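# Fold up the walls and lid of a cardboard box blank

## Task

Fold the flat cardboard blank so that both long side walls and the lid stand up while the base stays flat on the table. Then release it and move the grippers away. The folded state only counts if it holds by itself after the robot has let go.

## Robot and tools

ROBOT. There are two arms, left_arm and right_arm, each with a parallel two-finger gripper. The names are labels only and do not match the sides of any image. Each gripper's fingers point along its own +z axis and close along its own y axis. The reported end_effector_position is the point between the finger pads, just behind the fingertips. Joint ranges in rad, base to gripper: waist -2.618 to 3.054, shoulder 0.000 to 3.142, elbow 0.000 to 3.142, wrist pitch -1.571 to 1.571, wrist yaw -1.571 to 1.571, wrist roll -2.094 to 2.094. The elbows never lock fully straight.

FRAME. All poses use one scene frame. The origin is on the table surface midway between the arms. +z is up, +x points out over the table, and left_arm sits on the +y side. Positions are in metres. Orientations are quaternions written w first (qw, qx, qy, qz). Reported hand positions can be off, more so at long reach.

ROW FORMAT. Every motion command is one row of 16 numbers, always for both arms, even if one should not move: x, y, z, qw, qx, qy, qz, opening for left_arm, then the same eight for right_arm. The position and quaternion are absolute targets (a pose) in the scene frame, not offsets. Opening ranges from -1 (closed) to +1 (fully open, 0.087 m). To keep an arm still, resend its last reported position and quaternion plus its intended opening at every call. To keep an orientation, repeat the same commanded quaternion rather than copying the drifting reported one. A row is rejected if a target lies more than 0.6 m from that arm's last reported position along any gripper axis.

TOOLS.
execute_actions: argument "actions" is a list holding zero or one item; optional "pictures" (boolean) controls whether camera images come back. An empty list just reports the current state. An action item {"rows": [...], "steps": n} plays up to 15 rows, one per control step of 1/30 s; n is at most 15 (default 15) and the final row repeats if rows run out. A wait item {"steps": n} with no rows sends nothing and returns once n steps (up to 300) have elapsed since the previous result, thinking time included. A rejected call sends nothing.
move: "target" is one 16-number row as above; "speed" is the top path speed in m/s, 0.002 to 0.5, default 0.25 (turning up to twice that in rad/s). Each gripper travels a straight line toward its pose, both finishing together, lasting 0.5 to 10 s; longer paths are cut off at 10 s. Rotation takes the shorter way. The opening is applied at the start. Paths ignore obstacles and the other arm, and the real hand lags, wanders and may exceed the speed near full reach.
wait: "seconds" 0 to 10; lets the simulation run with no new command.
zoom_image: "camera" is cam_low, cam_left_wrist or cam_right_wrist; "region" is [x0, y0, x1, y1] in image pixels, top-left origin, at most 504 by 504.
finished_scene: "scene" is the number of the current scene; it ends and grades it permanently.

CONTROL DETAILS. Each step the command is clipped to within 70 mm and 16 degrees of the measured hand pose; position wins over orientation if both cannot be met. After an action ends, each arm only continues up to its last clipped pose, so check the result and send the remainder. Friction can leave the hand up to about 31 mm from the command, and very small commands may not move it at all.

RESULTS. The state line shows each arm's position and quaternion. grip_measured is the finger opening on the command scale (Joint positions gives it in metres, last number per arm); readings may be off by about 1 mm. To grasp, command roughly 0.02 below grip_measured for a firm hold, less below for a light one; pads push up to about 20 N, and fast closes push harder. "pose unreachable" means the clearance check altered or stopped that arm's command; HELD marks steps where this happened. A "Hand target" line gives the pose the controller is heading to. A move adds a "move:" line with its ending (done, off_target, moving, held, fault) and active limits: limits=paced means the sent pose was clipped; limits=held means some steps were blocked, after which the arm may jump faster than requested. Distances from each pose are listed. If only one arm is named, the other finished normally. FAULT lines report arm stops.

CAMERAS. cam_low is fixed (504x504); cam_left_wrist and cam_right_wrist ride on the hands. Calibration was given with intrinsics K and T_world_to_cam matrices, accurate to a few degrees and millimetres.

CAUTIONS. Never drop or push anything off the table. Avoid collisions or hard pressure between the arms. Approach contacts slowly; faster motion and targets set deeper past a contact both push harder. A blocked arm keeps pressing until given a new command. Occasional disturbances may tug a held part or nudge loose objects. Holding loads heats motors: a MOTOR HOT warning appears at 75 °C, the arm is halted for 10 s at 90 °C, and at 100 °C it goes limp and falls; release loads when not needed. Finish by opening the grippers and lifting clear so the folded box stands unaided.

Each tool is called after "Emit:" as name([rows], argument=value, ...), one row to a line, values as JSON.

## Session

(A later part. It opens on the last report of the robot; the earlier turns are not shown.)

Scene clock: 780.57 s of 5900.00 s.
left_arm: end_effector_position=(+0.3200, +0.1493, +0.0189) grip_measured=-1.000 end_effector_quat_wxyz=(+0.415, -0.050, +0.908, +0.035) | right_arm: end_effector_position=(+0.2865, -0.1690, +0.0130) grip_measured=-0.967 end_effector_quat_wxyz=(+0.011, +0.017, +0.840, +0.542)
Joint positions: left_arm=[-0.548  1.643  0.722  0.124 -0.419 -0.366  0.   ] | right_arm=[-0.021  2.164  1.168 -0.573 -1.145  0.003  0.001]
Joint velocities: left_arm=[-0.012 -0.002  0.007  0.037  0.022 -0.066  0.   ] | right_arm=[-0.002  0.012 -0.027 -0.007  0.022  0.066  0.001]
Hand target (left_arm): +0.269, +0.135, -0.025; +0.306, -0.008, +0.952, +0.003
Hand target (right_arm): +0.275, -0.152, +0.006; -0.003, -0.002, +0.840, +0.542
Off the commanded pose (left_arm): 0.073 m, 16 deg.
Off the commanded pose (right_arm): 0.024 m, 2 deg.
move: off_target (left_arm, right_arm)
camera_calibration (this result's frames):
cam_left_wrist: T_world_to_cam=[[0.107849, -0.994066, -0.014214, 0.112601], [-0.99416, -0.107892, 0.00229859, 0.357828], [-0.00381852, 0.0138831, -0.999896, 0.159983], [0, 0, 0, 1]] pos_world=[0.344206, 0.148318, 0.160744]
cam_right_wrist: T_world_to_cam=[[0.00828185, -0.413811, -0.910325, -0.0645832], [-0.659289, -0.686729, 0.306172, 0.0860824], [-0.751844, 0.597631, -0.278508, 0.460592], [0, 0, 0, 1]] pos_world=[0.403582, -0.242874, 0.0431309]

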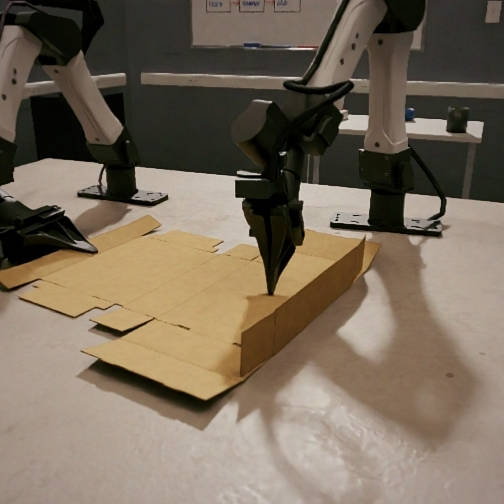

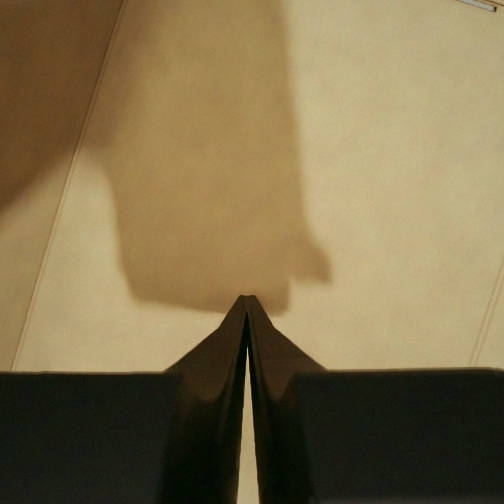

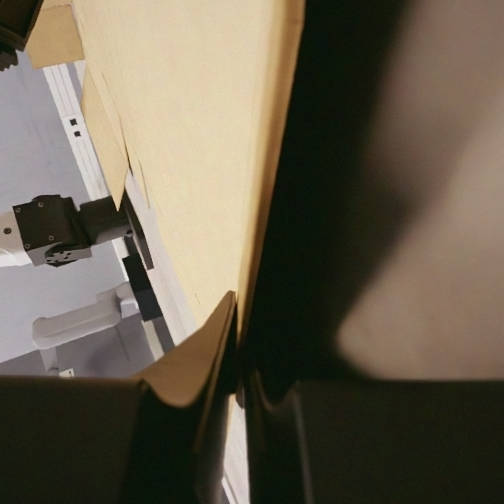

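The known mistake again. Open and back out properly.

Emit:
move(target=[0.27,0.15,-0.03,0.3,0,0.95,0,-1, 0.28,-0.26,0.04,0,0,0.84,0.54,0], speed=0.08)

Emit:
move(target=[0.27,0.15,-0.03,0.3,0,0.95,0,-1, 0.27,-0.25,0.0,0,0,0.84,0.54,-1], speed=0.08)

Emit:
move(target=[0.27,0.15,-0.03,0.3,0,0.95,0,-1, 0.275,-0.14,0.005,0,0,0.84,0.54,-1], speed=0.05)

Scene clock: 787.77 s of 5900.00 s.
left_arm: end_effector_position=(+0.3208, +0.1511, +0.0185) grip_measured=-1.000 end_effector_quat_wxyz=(+0.403, -0.032, +0.915, +0.011) | right_arm: end_effector_position=(+0.2756, -0.2554, +0.0400) grip_measured=+0.000 end_effector_quat_wxyz=(+0.000, +0.002, +0.841, +0.540)
Joint positions: left_arm=[-0.505  1.632  0.722  0.117 -0.325 -0.321  0.   ] | right_arm=[-0.259  2.26   1.429 -1.273 -1.067 -0.591  0.044]
Joint velocities: left_arm=[-0.007 -0.017 -0.002 -0.037  0.022 -0.007  0.   ] | right_arm=[-0.007 -0.012  0.002  0.007 -0.022 -0.037 -0.001]
Hand target (left_arm): +0.270, +0.152, -0.026; +0.303, -0.005, +0.953, +0.000
Hand target (right_arm): +0.279, -0.259, +0.040; +0.002, +0.002, +0.842, +0.539
Off the commanded pose (left_arm): 0.070 m, 13 deg.
Off the commanded pose (right_arm): 0.006 m, 0 deg.
After step 90, 1.97 s passed at rest.
move: off_target (left_arm)
camera_calibration (this result's frames):
cam_left_wrist: T_world_to_cam=[[0.0553467, -0.99838, 0.0131884, 0.131289], [-0.998033, -0.0549282, 0.0302179, 0.351521], [-0.0294445, -0.0148349, -0.999456, 0.172165], [0, 0, 0, 1]] pos_world=[0.348633, 0.152939, 0.159718]
cam_right_wrist: T_world_to_cam=[[0.0210201, -0.416357, -0.908958, -0.0798614], [-0.634085, -0.708467, 0.309857, -0.00136909], [-0.772978, 0.569843, -0.278897, 0.510316], [0, 0, 0, 1]] pos_world=[0.395273, -0.325021, 0.0701594]

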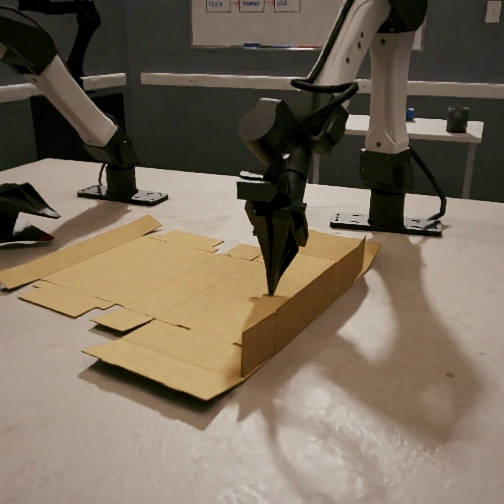

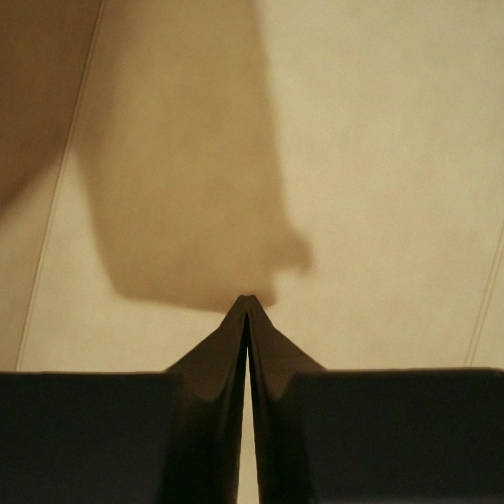

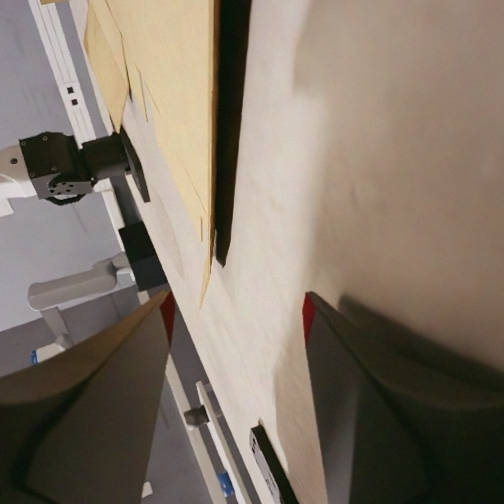

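Scene clock: 789.43 s of 5900.00 s.
left_arm: end_effector_position=(+0.3208, +0.1481, +0.0196) grip_measured=-1.000 end_effector_quat_wxyz=(+0.403, -0.029, +0.915, +0.003) | right_arm: end_effector_position=(+0.2760, -0.2547, +0.0123) grip_measured=-1.000 end_effector_quat_wxyz=(+0.009, +0.000, +0.842, +0.540)
Joint positions: left_arm=[-0.505  1.628  0.722  0.119 -0.309 -0.321  0.   ] | right_arm=[-0.259  2.309  1.39  -1.163 -1.073 -0.585  0.   ]
Joint velocities: left_arm=[ 0.002 -0.017  0.007  0.007 -0.007 -0.037  0.   ] | right_arm=[ 0.007  0.007 -0.002 -0.007 -0.007  0.037  0.   ]
Hand target (left_arm): +0.270, +0.152, -0.025; +0.303, -0.005, +0.953, -0.000
Hand target (right_arm): +0.270, -0.250, +0.001; -0.000, -0.000, +0.841, +0.541
Off the commanded pose (left_arm): 0.071 m, 13 deg.
Off the commanded pose (right_arm): 0.014 m, 1 deg.
move: off_target (left_arm, right_arm)
camera_calibration (this result's frames):
cam_left_wrist: T_world_to_cam=[[0.0440725, -0.998696, 0.0257574, 0.131727], [-0.998607, -0.0432904, 0.0301702, 0.349816], [-0.0290158, -0.0270512, -0.999213, 0.174893], [0, 0, 0, 1]] pos_world=[0.348598, 0.15143, 0.160808]
cam_right_wrist: T_world_to_cam=[[0.0342566, -0.417147, -0.908193, -0.108648], [-0.643543, -0.704466, 0.299298, 0.0117139], [-0.764643, 0.574209, -0.292584, 0.501415], [0, 0, 0, 1]] pos_world=[0.394663, -0.324987, 0.0445264]

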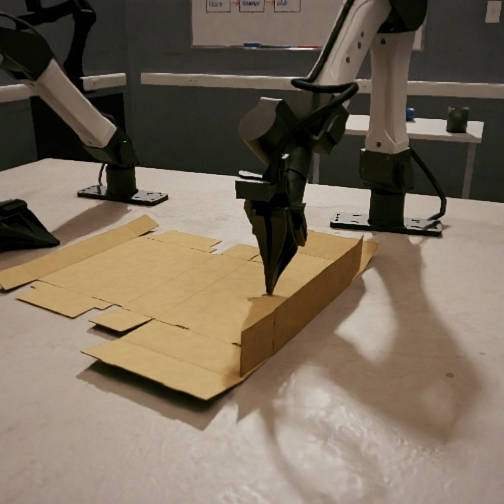

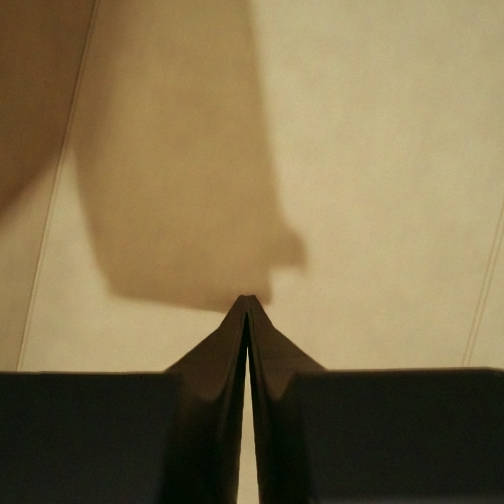

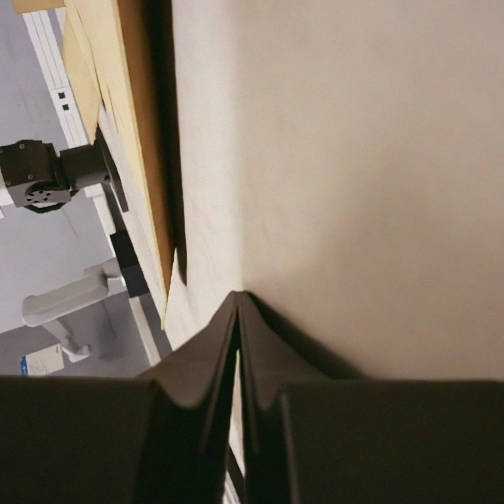

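Scene clock: 792.17 s of 5900.00 s.
left_arm: end_effector_position=(+0.3209, +0.1484, +0.0197) grip_measured=-1.000 end_effector_quat_wxyz=(+0.403, -0.030, +0.915, +0.001) | right_arm: end_effector_position=(+0.2831, -0.1426, +0.0154) grip_measured=-1.000 end_effector_quat_wxyz=(+0.000, +0.001, +0.831, +0.556)
Joint positions: left_arm=[-0.502  1.627  0.722  0.118 -0.303 -0.321  0.   ] | right_arm=[ 0.052  2.163  1.149 -0.473 -1.177  0.092  0.   ]
Joint velocities: left_arm=[-0.017 -0.007 -0.007  0.022  0.037  0.007  0.   ] | right_arm=[ 0.017 -0.012  0.002 -0.007 -0.037  0.007  0.   ]
Hand target (left_arm): +0.270, +0.152, -0.025; +0.303, -0.005, +0.953, -0.000
Hand target (right_arm): +0.276, -0.141, +0.005; -0.003, -0.002, +0.840, +0.542
Off the commanded pose (left_arm): 0.071 m, 13 deg.
Off the commanded pose (right_arm): 0.013 m, 2 deg.
move: off_target (left_arm, right_arm)
camera_calibration (this result's frames):
cam_left_wrist: T_world_to_cam=[[0.0429764, -0.998638, 0.0295667, 0.132229], [-0.998616, -0.0420395, 0.0316102, 0.349736], [-0.0303242, -0.0308843, -0.999063, 0.175932], [0, 0, 0, 1]] pos_world=[0.348905, 0.152185, 0.160802]
cam_right_wrist: T_world_to_cam=[[0.023734, -0.382806, -0.923524, -0.0511995], [-0.632372, -0.721238, 0.282705, 0.0890344], [-0.774301, 0.577301, -0.259193, 0.446068], [0, 0, 0, 1]] pos_world=[0.402909, -0.2129, 0.0431632]

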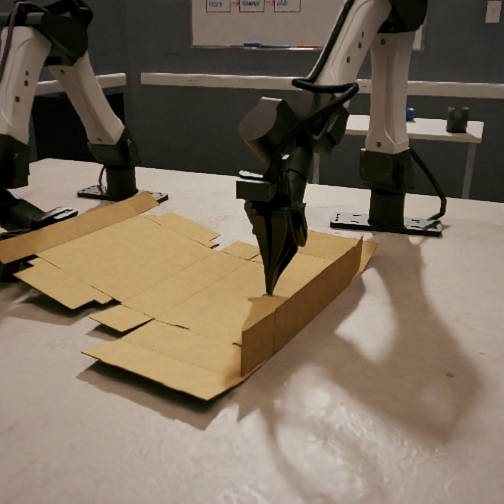

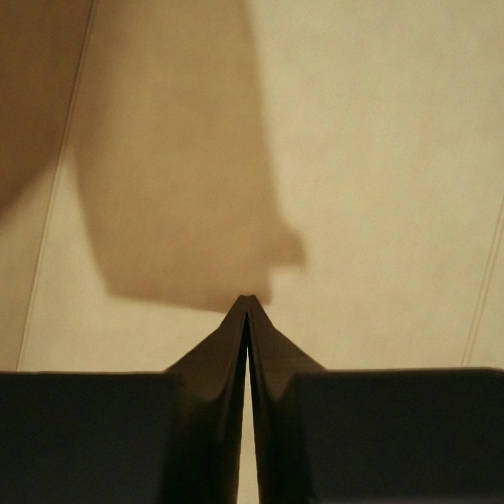

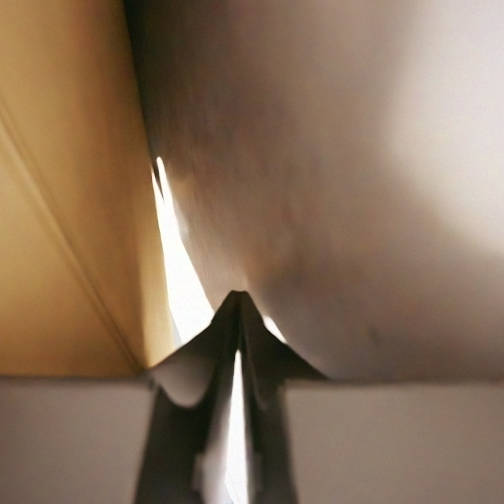

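Under. Crease ≈ y 0.065.

Emit:
move(target=[0.27,0.15,-0.03,0.3,0,0.95,0,-1, 0.30,0.0,0.03,0,0,0.84,0.54,-1], speed=0.06)

Emit:
move(target=[0.27,0.15,-0.03,0.3,0,0.95,0,-1, 0.305,0.06,0.055,0,0,0.84,0.54,-1], speed=0.05)

Scene clock: 799.37 s of 5900.00 s.
left_arm: end_effector_position=(+0.3199, +0.1693, +0.0189) grip_measured=-1.000 end_effector_quat_wxyz=(+0.401, -0.042, +0.914, +0.045) | right_arm: end_effector_position=(+0.3247, -0.0200, +0.0498) grip_measured=-1.000 end_effector_quat_wxyz=(+0.047, -0.014, +0.825, +0.562)
Joint positions: left_arm=[-0.487  1.626  0.722  0.092 -0.379 -0.306  0.   ] | right_arm=[ 0.35   2.147  1.194  0.165 -1.033  0.757  0.   ]
Joint velocities: left_arm=[ 0.007  0.007  0.012  0.007 -0.037  0.051  0.   ] | right_arm=[-0.002 -0.002 -0.022  0.095 -0.037  0.007  0.   ]
Hand target (left_arm): +0.269, +0.154, -0.025; +0.303, -0.008, +0.953, +0.003
Hand target (right_arm): +0.301, -0.003, +0.031; -0.000, -0.002, +0.841, +0.540
Off the commanded pose (left_arm): 0.072 m, 14 deg.
Off the commanded pose (right_arm): 0.037 m, 6 deg.
After step 90, 1.43 s passed at rest.
move: off_target (left_arm, right_arm)
camera_calibration (this result's frames):
cam_left_wrist: T_world_to_cam=[[0.100778, -0.994039, -0.041587, 0.135247], [-0.994294, -0.102097, 0.0309116, 0.358401], [-0.0349732, 0.0382345, -0.998657, 0.165489], [0, 0, 0, 1]] pos_world=[0.348514, 0.164706, 0.159813]
cam_right_wrist: T_world_to_cam=[[0.101694, -0.368247, -0.924149, 0.00151121], [-0.675195, -0.707784, 0.207733, 0.212008], [-0.730595, 0.602856, -0.320616, 0.405732], [0, 0, 0, 1]] pos_world=[0.439419, -0.0939851, 0.0874397]

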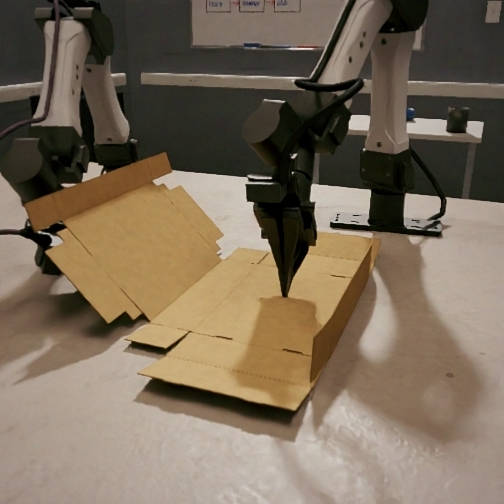

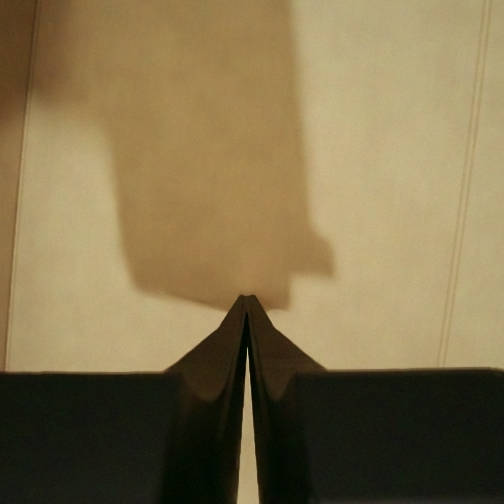

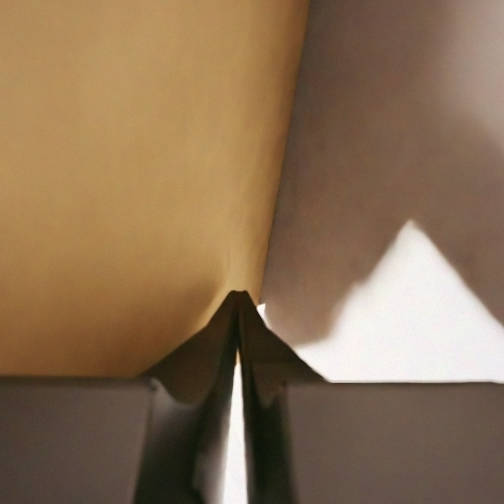

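Scene clock: 802.07 s of 5900.00 s.
left_arm: end_effector_position=(+0.3197, +0.1689, +0.0190) grip_measured=-1.000 end_effector_quat_wxyz=(+0.401, -0.041, +0.914, +0.043) | right_arm: end_effector_position=(+0.3088, +0.0445, +0.0513) grip_measured=-1.000 end_effector_quat_wxyz=(+0.002, +0.012, +0.844, +0.535)
Joint positions: left_arm=[-0.486  1.624  0.72   0.094 -0.375 -0.305  0.   ] | right_arm=[ 0.509  2.188  1.303  0.116 -0.911  0.928  0.   ]
Joint velocities: left_arm=[-0.012 -0.012 -0.002  0.007 -0.081 -0.022  0.   ] | right_arm=[ 0.002  0.022 -0.007 -0.051 -0.007  0.022  0.   ]
Hand target (left_arm): +0.269, +0.155, -0.025; +0.303, -0.008, +0.953, +0.003
Hand target (right_arm): +0.306, +0.059, +0.056; -0.001, +0.000, +0.841, +0.541
Off the commanded pose (left_arm): 0.072 m, 14 deg.
Off the commanded pose (right_arm): 0.016 m, 2 deg.
move: off_target (left_arm, right_arm)
camera_calibration (this result's frames):
cam_left_wrist: T_world_to_cam=[[0.0981761, -0.994421, -0.0385767, 0.13575], [-0.994579, -0.0993792, 0.0306126, 0.357841], [-0.0342755, 0.0353622, -0.998787, 0.165892], [0, 0, 0, 1]] pos_world=[0.34826, 0.164688, 0.159973]
cam_right_wrist: T_world_to_cam=[[0.00700411, -0.427047, -0.904202, 0.0591144], [-0.644088, -0.693603, 0.322593, 0.230429], [-0.76492, 0.580126, -0.279914, 0.365327], [0, 0, 0, 1]] pos_world=[0.427448, -0.0268646, 0.0813764]

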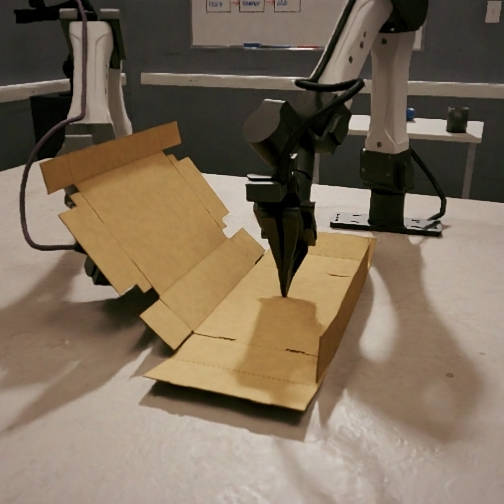

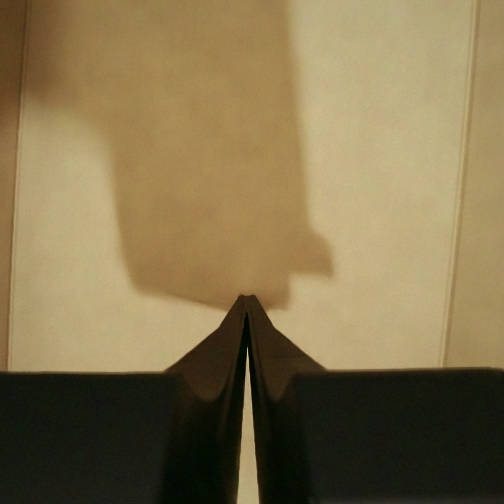

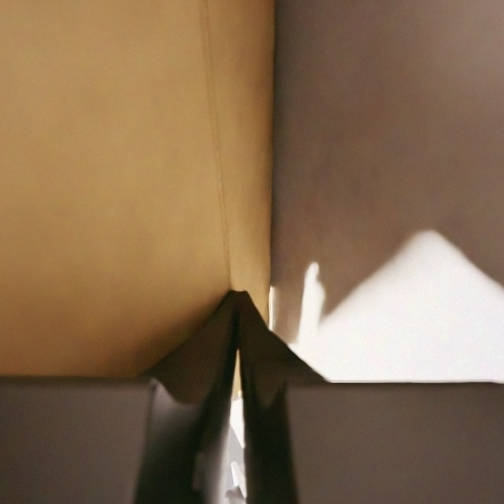

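Emit:
move(target=[0.27,0.16,-0.03,0.3,0,0.95,0,-1, 0.31,0.115,0.045,0,0,0.84,0.54,-1], speed=0.04)

Scene clock: 807.93 s of 5900.00 s.
left_arm: end_effector_position=(+0.3215, +0.1757, +0.0187) grip_measured=-1.000 end_effector_quat_wxyz=(+0.403, -0.041, +0.914, +0.037) | right_arm: end_effector_position=(+0.3084, +0.0959, +0.0302) grip_measured=-1.000 end_effector_quat_wxyz=(-0.014, +0.018, +0.852, +0.523)
Joint positions: left_arm=[-0.455  1.618  0.708  0.114 -0.344 -0.285  0.   ] | right_arm=[ 0.61   2.32   1.45   0.127 -0.837  1.02   0.   ]
Joint velocities: left_arm=[-0.002  0.002  0.002 -0.007  0.037  0.037  0.   ] | right_arm=[ 0.002 -0.012  0.007 -0.051 -0.007  0.022  0.   ]
Hand target (left_arm): +0.270, +0.164, -0.025; +0.303, -0.007, +0.953, +0.002
Hand target (right_arm): +0.310, +0.114, +0.046; -0.001, -0.000, +0.841, +0.541
Off the commanded pose (left_arm): 0.073 m, 14 deg.
Off the commanded pose (right_arm): 0.024 m, 4 deg.
move: off_target (left_arm, right_arm)
camera_calibration (this result's frames):
cam_left_wrist: T_world_to_cam=[[0.0937129, -0.995225, -0.0273066, 0.143716], [-0.995108, -0.0944931, 0.0288388, 0.359691], [-0.0312813, 0.0244704, -0.999211, 0.16635], [0, 0, 0, 1]] pos_world=[0.349667, 0.172948, 0.159771]
cam_right_wrist: T_world_to_cam=[[-0.0203785, -0.453884, -0.890828, 0.0725705], [-0.627823, -0.687622, 0.364711, 0.2658], [-0.77809, 0.566714, -0.270946, 0.334348], [0, 0, 0, 1]] pos_world=[0.428507, 0.0262287, 0.0582979]

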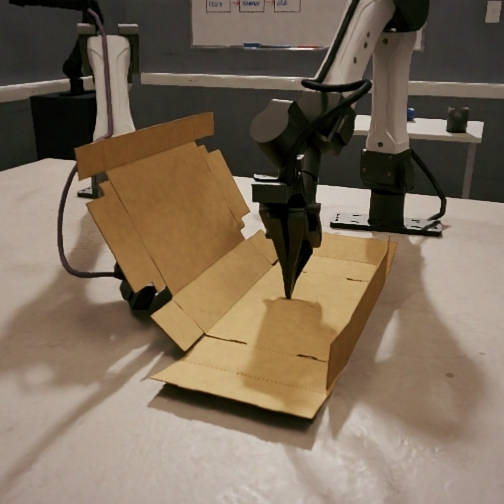

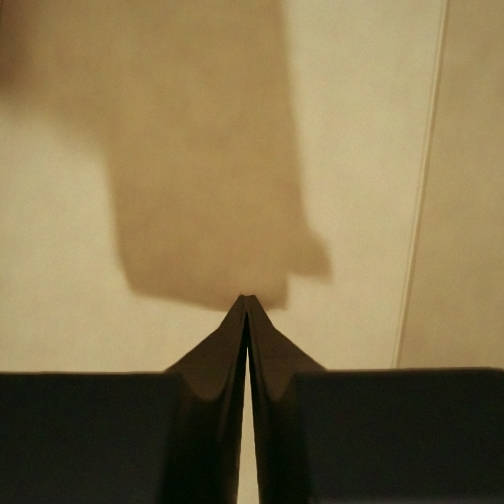

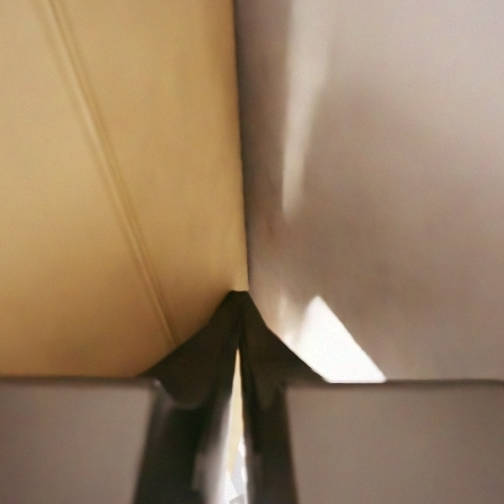

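Emit:
move(target=[0.27,0.175,-0.04,0.3,0,0.95,0,-1, 0.31,0.10,0.075,0,0,0.84,0.54,-1], speed=0.04)

Emit:
move(target=[0.27,0.175,-0.04,0.3,0,0.95,0,-1, 0.31,0.15,0.07,0,0,0.84,0.54,-1], speed=0.04)

Scene clock: 815.80 s of 5900.00 s.
left_arm: end_effector_position=(+0.3229, +0.1770, +0.0180) grip_measured=-1.000 end_effector_quat_wxyz=(+0.408, -0.029, +0.912, +0.011) | right_arm: end_effector_position=(+0.3061, +0.0916, +0.0363) grip_measured=-1.000 end_effector_quat_wxyz=(-0.017, +0.027, +0.861, +0.508)
Joint positions: left_arm=[-0.418  1.605  0.676  0.167 -0.265 -0.249  0.   ] | right_arm=[ 0.61   2.287  1.45   0.055 -0.814  1.011  0.   ]
Joint velocities: left_arm=[-0.012 -0.017 -0.012  0.007  0.022 -0.037  0.   ] | right_arm=[-0.022 -0.022 -0.002  0.051  0.007 -0.066  0.   ]
Hand target (left_arm): +0.269, +0.177, -0.033; +0.302, -0.006, +0.953, -0.000
Hand target (right_arm): +0.309, +0.099, +0.074; -0.000, -0.001, +0.842, +0.540
Off the commanded pose (left_arm): 0.078 m, 14 deg.
Off the commanded pose (right_arm): 0.040 m, 6 deg.
After step 90, 1.57 s passed at rest.
move: off_target (left_arm, right_arm)
camera_calibration (this result's frames):
cam_left_wrist: T_world_to_cam=[[0.0508582, -0.99865, 0.0106062, 0.158577], [-0.998546, -0.0506574, 0.0184113, 0.354687], [-0.0178491, -0.0115272, -0.999774, 0.167716], [0, 0, 0, 1]] pos_world=[0.3491, 0.178264, 0.159466]
cam_right_wrist: T_world_to_cam=[[-0.0395246, -0.483674, -0.874355, 0.0840297], [-0.630257, -0.666951, 0.397433, 0.25681], [-0.77538, 0.566777, -0.278478, 0.336026], [0, 0, 0, 1]] pos_world=[0.425726, 0.0214709, 0.064983]

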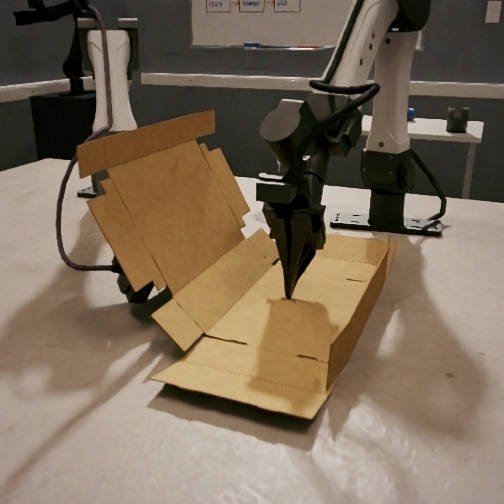

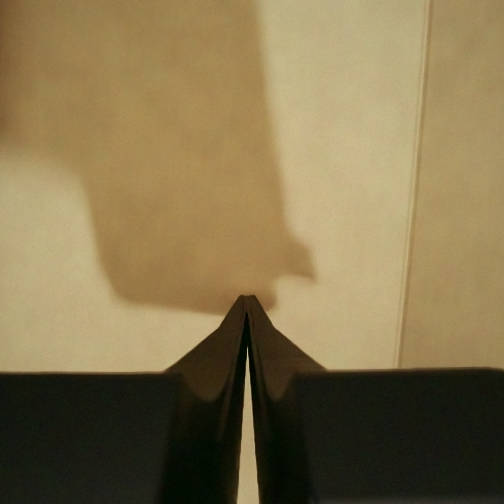

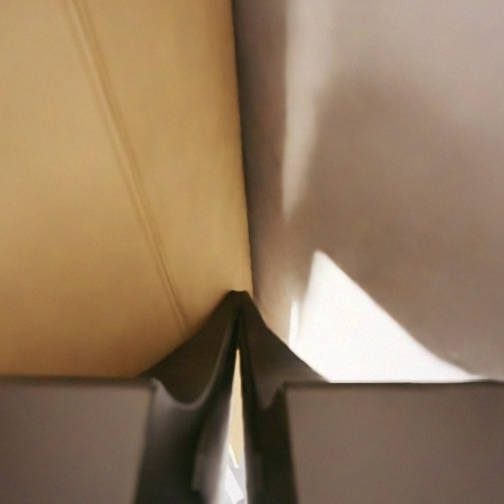

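Scene clock: 819.00 s of 5900.00 s.
left_arm: end_effector_position=(+0.3244, +0.1899, +0.0189) grip_measured=-1.000 end_effector_quat_wxyz=(+0.414, -0.039, +0.909, +0.029) | right_arm: end_effector_position=(+0.3030, +0.1192, +0.0420) grip_measured=-1.000 end_effector_quat_wxyz=(-0.032, +0.029, +0.863, +0.504)
Joint positions: left_arm=[-0.397  1.601  0.667  0.179 -0.29  -0.237  0.   ] | right_arm=[ 0.659  2.332  1.558 -0.001 -0.795  1.058  0.   ]
Joint velocities: left_arm=[ 0.002 -0.007 -0.012  0.066 -0.022 -0.007  0.   ] | right_arm=[-0.012 -0.012  0.007 -0.007 -0.051  0.066  0.   ]
Hand target (left_arm): +0.268, +0.179, -0.033; +0.303, -0.007, +0.953, +0.001
Hand target (right_arm): +0.307, +0.146, +0.072; -0.002, -0.001, +0.841, +0.540
Off the commanded pose (left_arm): 0.082 m, 15 deg.
Off the commanded pose (right_arm): 0.042 m, 7 deg.
move: off_target (left_arm, right_arm)
camera_calibration (this result's frames):
cam_left_wrist: T_world_to_cam=[[0.0826494, -0.996502, -0.0123739, 0.161098], [-0.996559, -0.0827202, 0.00532839, 0.362598], [-0.00633332, 0.0118909, -0.999909, 0.16069], [0, 0, 0, 1]] pos_world=[0.349053, 0.188618, 0.160736]
cam_right_wrist: T_world_to_cam=[[-0.0576582, -0.491111, -0.869187, 0.10842], [-0.610279, -0.671684, 0.42, 0.264626], [-0.790085, 0.554663, -0.260987, 0.324779], [0, 0, 0, 1]] pos_world=[0.42435, 0.0508481, 0.0678572]

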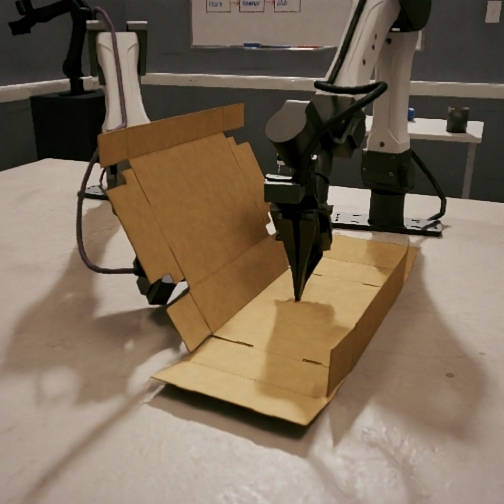

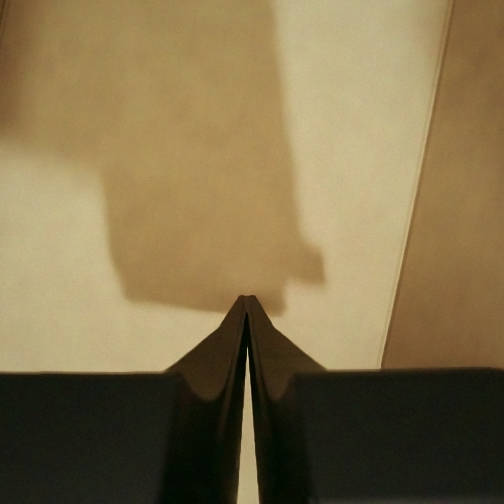

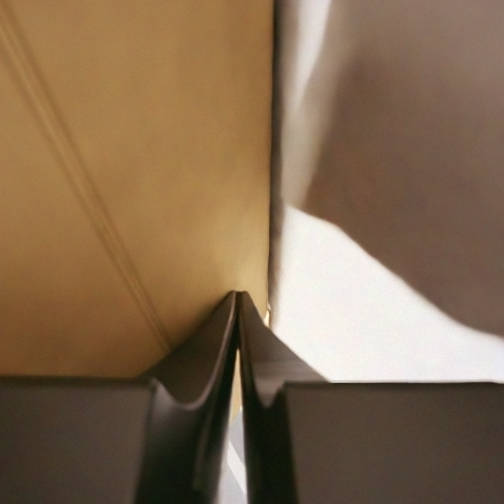

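Emit:
move(target=[0.28,0.16,-0.04,0.3,0,0.95,0,-1, 0.33,0.085,0.085,0,0,0.84,0.54,-1], speed=0.05)

Emit:
move(target=[0.28,0.16,-0.04,0.3,0,0.95,0,-1, 0.33,0.15,0.08,0,0,0.84,0.54,-1], speed=0.04)

Scene clock: 826.90 s of 5900.00 s.
left_arm: end_effector_position=(+0.3261, +0.1747, +0.0187) grip_measured=-1.000 end_effector_quat_wxyz=(+0.420, -0.035, +0.907, +0.011) | right_arm: end_effector_position=(+0.3234, +0.0832, +0.0493) grip_measured=-1.000 end_effector_quat_wxyz=(-0.019, +0.021, +0.861, +0.508)
Joint positions: left_arm=[-0.428  1.612  0.667  0.206 -0.282 -0.261  0.   ] | right_arm=[ 0.573  2.302  1.547 -0.065 -0.849  0.956  0.   ]
Joint velocities: left_arm=[-0.002  0.002  0.007  0.022 -0.037  0.037  0.   ] | right_arm=[ 0.007 -0.007 -0.007 -0.022 -0.051  0.066  0.   ]
Hand target (left_arm): +0.276, +0.165, -0.032; +0.305, -0.005, +0.952, +0.001
Hand target (right_arm): +0.328, +0.084, +0.084; +0.000, -0.002, +0.842, +0.539
Off the commanded pose (left_arm): 0.076 m, 15 deg.
Off the commanded pose (right_arm): 0.036 m, 5 deg.
After step 90, 2.03 s passed at rest.
move: off_target (left_arm, right_arm)
camera_calibration (this result's frames):
cam_left_wrist: T_world_to_cam=[[0.0614183, -0.997973, 0.0166781, 0.15246], [-0.998078, -0.0615465, -0.00728272, 0.36006], [0.00829443, -0.0161987, -0.999834, 0.160807], [0, 0, 0, 1]] pos_world=[0.34867, 0.176916, 0.16086]
cam_right_wrist: T_world_to_cam=[[-0.0303935, -0.483449, -0.874845, 0.0890925], [-0.622168, -0.675868, 0.395107, 0.255176], [-0.782293, 0.556309, -0.280244, 0.361029], [0, 0, 0, 1]] pos_world=[0.443901, 0.0146929, 0.0782968]

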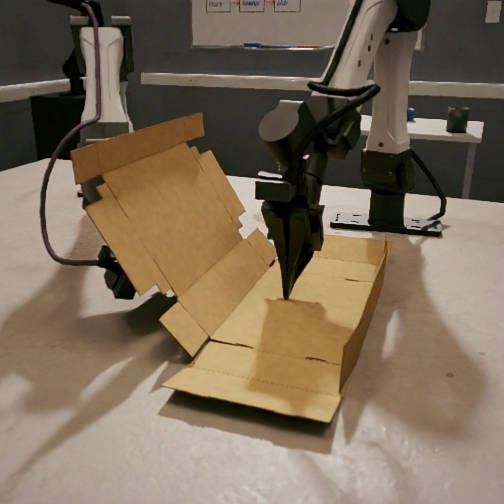

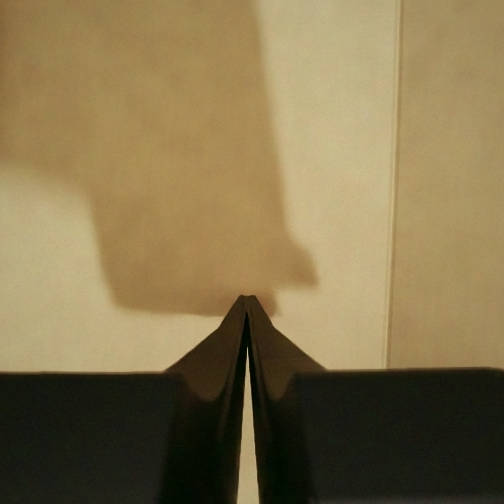

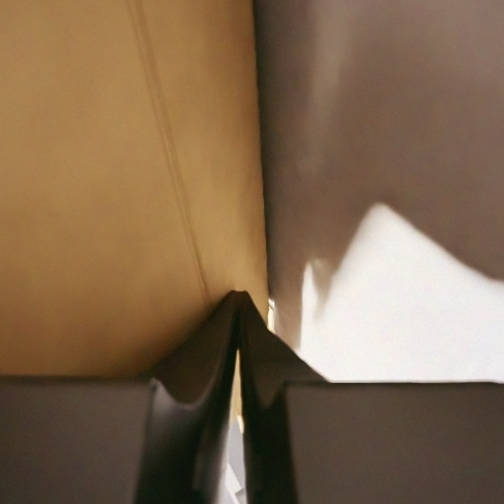

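Scene clock: 830.47 s of 5900.00 s.
left_arm: end_effector_position=(+0.3264, +0.1817, +0.0188) grip_measured=-1.000 end_effector_quat_wxyz=(+0.422, -0.043, +0.905, +0.029) | right_arm: end_effector_position=(+0.3238, +0.1250, +0.0622) grip_measured=-1.000 end_effector_quat_wxyz=(-0.032, +0.020, +0.855, +0.518)
Joint positions: left_arm=[-0.428  1.614  0.668  0.203 -0.322 -0.261  0.   ] | right_arm=[ 0.638  2.372  1.698 -0.083 -0.834  1.044  0.   ]
Joint velocities: left_arm=[-0.002 -0.002  0.007 -0.022  0.125 -0.051  0.   ] | right_arm=[-0.007 -0.002  0.017  0.037  0.022 -0.066  0.   ]
Hand target (left_arm): +0.276, +0.166, -0.032; +0.306, -0.008, +0.952, +0.002
Hand target (right_arm): +0.329, +0.147, +0.082; -0.002, -0.000, +0.841, +0.541
Off the commanded pose (left_arm): 0.078 m, 16 deg; orientation clipped at the last step of the last action.
Off the commanded pose (right_arm): 0.031 m, 5 deg.
move: off_target (left_arm, right_arm); limits=paced
camera_calibration (this result's frames):
cam_left_wrist: T_world_to_cam=[[0.0905825, -0.995839, -0.0100122, 0.150033], [-0.995819, -0.0904526, -0.0127437, 0.365414], [0.011785, 0.0111247, -0.999869, 0.15486], [0, 0, 0, 1]] pos_world=[0.348471, 0.180738, 0.160998]
cam_right_wrist: T_world_to_cam=[[-0.0423144, -0.463257, -0.885213, 0.122541], [-0.604921, -0.69327, 0.391723, 0.275385], [-0.795161, 0.552059, -0.250898, 0.344556], [0, 0, 0, 1]] pos_world=[0.445749, 0.0574683, 0.0870486]

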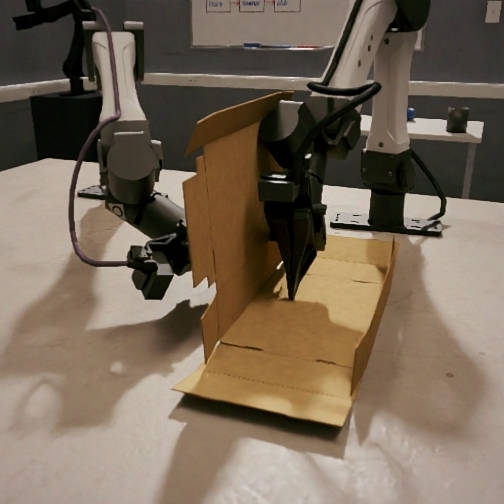

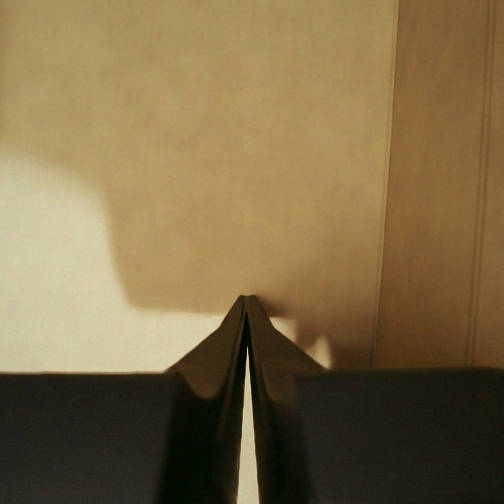

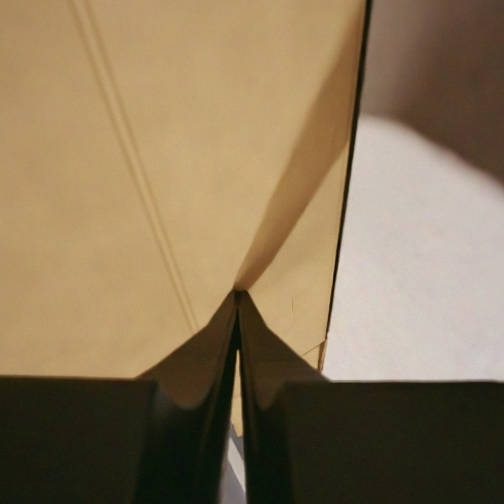

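Emit:
move(target=[0.29,0.17,-0.04,0.35,0,0.9,-0.25,-1, 0.33,0.18,0.055,0,0,0.87,0.5,-1], speed=0.04)

Scene clock: 841.63 s of 5900.00 s.
left_arm: end_effector_position=(+0.3389, +0.1896, +0.0191) grip_measured=-1.000 end_effector_quat_wxyz=(+0.460, +0.005, +0.860, -0.221) | right_arm: end_effector_position=(+0.3339, +0.1611, +0.0594) grip_measured=-1.000 end_effector_quat_wxyz=(-0.017, +0.013, +0.868, +0.497)
Joint positions: left_arm=[-0.073  1.698  0.541  0.601  0.434 -0.185  0.   ] | right_arm=[ 0.693  2.482  1.93  -0.212 -0.752  1.039  0.   ]
Joint velocities: left_arm=[ 0.002  0.002 -0.007  0.022 -0.022  0.037  0.   ] | right_arm=[ 0.007 -0.007  0.002 -0.066 -0.066 -0.007  0.   ]
Hand target (left_arm): +0.288, +0.173, -0.032; +0.354, -0.002, +0.901, -0.249
Hand target (right_arm): +0.330, +0.179, +0.056; -0.000, +0.000, +0.867, +0.499
Off the commanded pose (left_arm): 0.079 m, 14 deg.
Off the commanded pose (right_arm): 0.020 m, 2 deg.
After step 90, 0.60 s passed at rest.
move: off_target (left_arm, right_arm)
camera_calibration (this result's frames):
cam_left_wrist: T_world_to_cam=[[-0.224468, -0.897745, 0.379035, 0.237434], [-0.971461, 0.17555, -0.159518, 0.322655], [0.0766668, -0.404024, -0.91153, 0.21], [0, 0, 0, 1]] pos_world=[0.350643, 0.241358, 0.152895]
cam_right_wrist: T_world_to_cam=[[-0.0145434, -0.506147, -0.862325, 0.133531], [-0.619377, -0.672473, 0.405158, 0.308357], [-0.784959, 0.539996, -0.303716, 0.333667], [0, 0, 0, 1]] pos_world=[0.454847, 0.0947693, 0.0915536]

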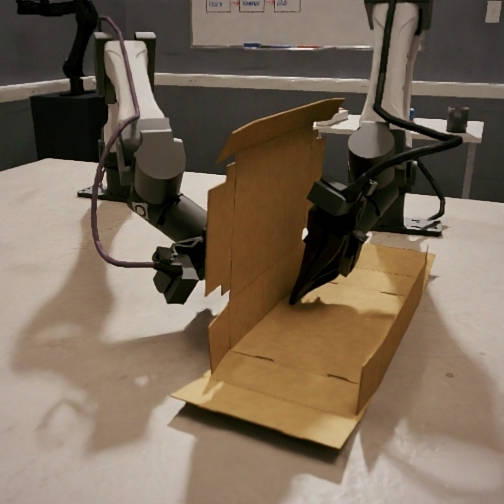

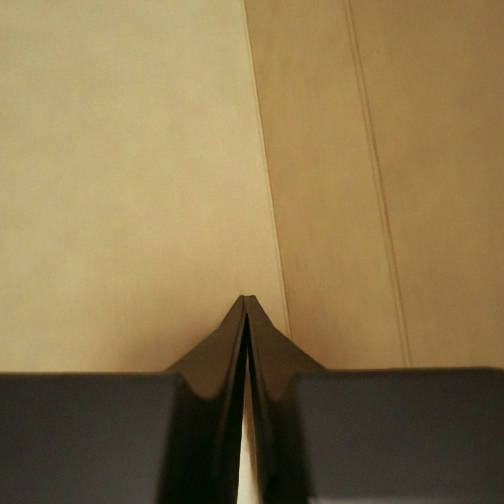

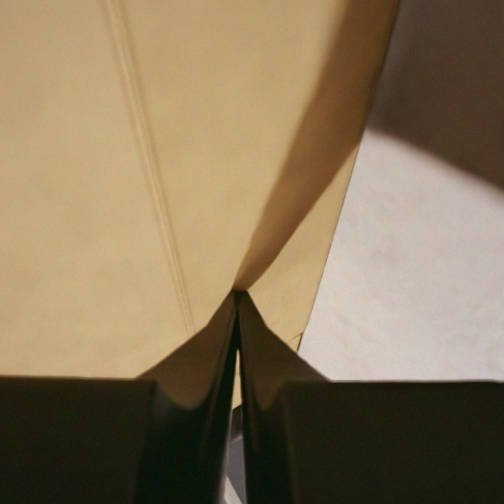

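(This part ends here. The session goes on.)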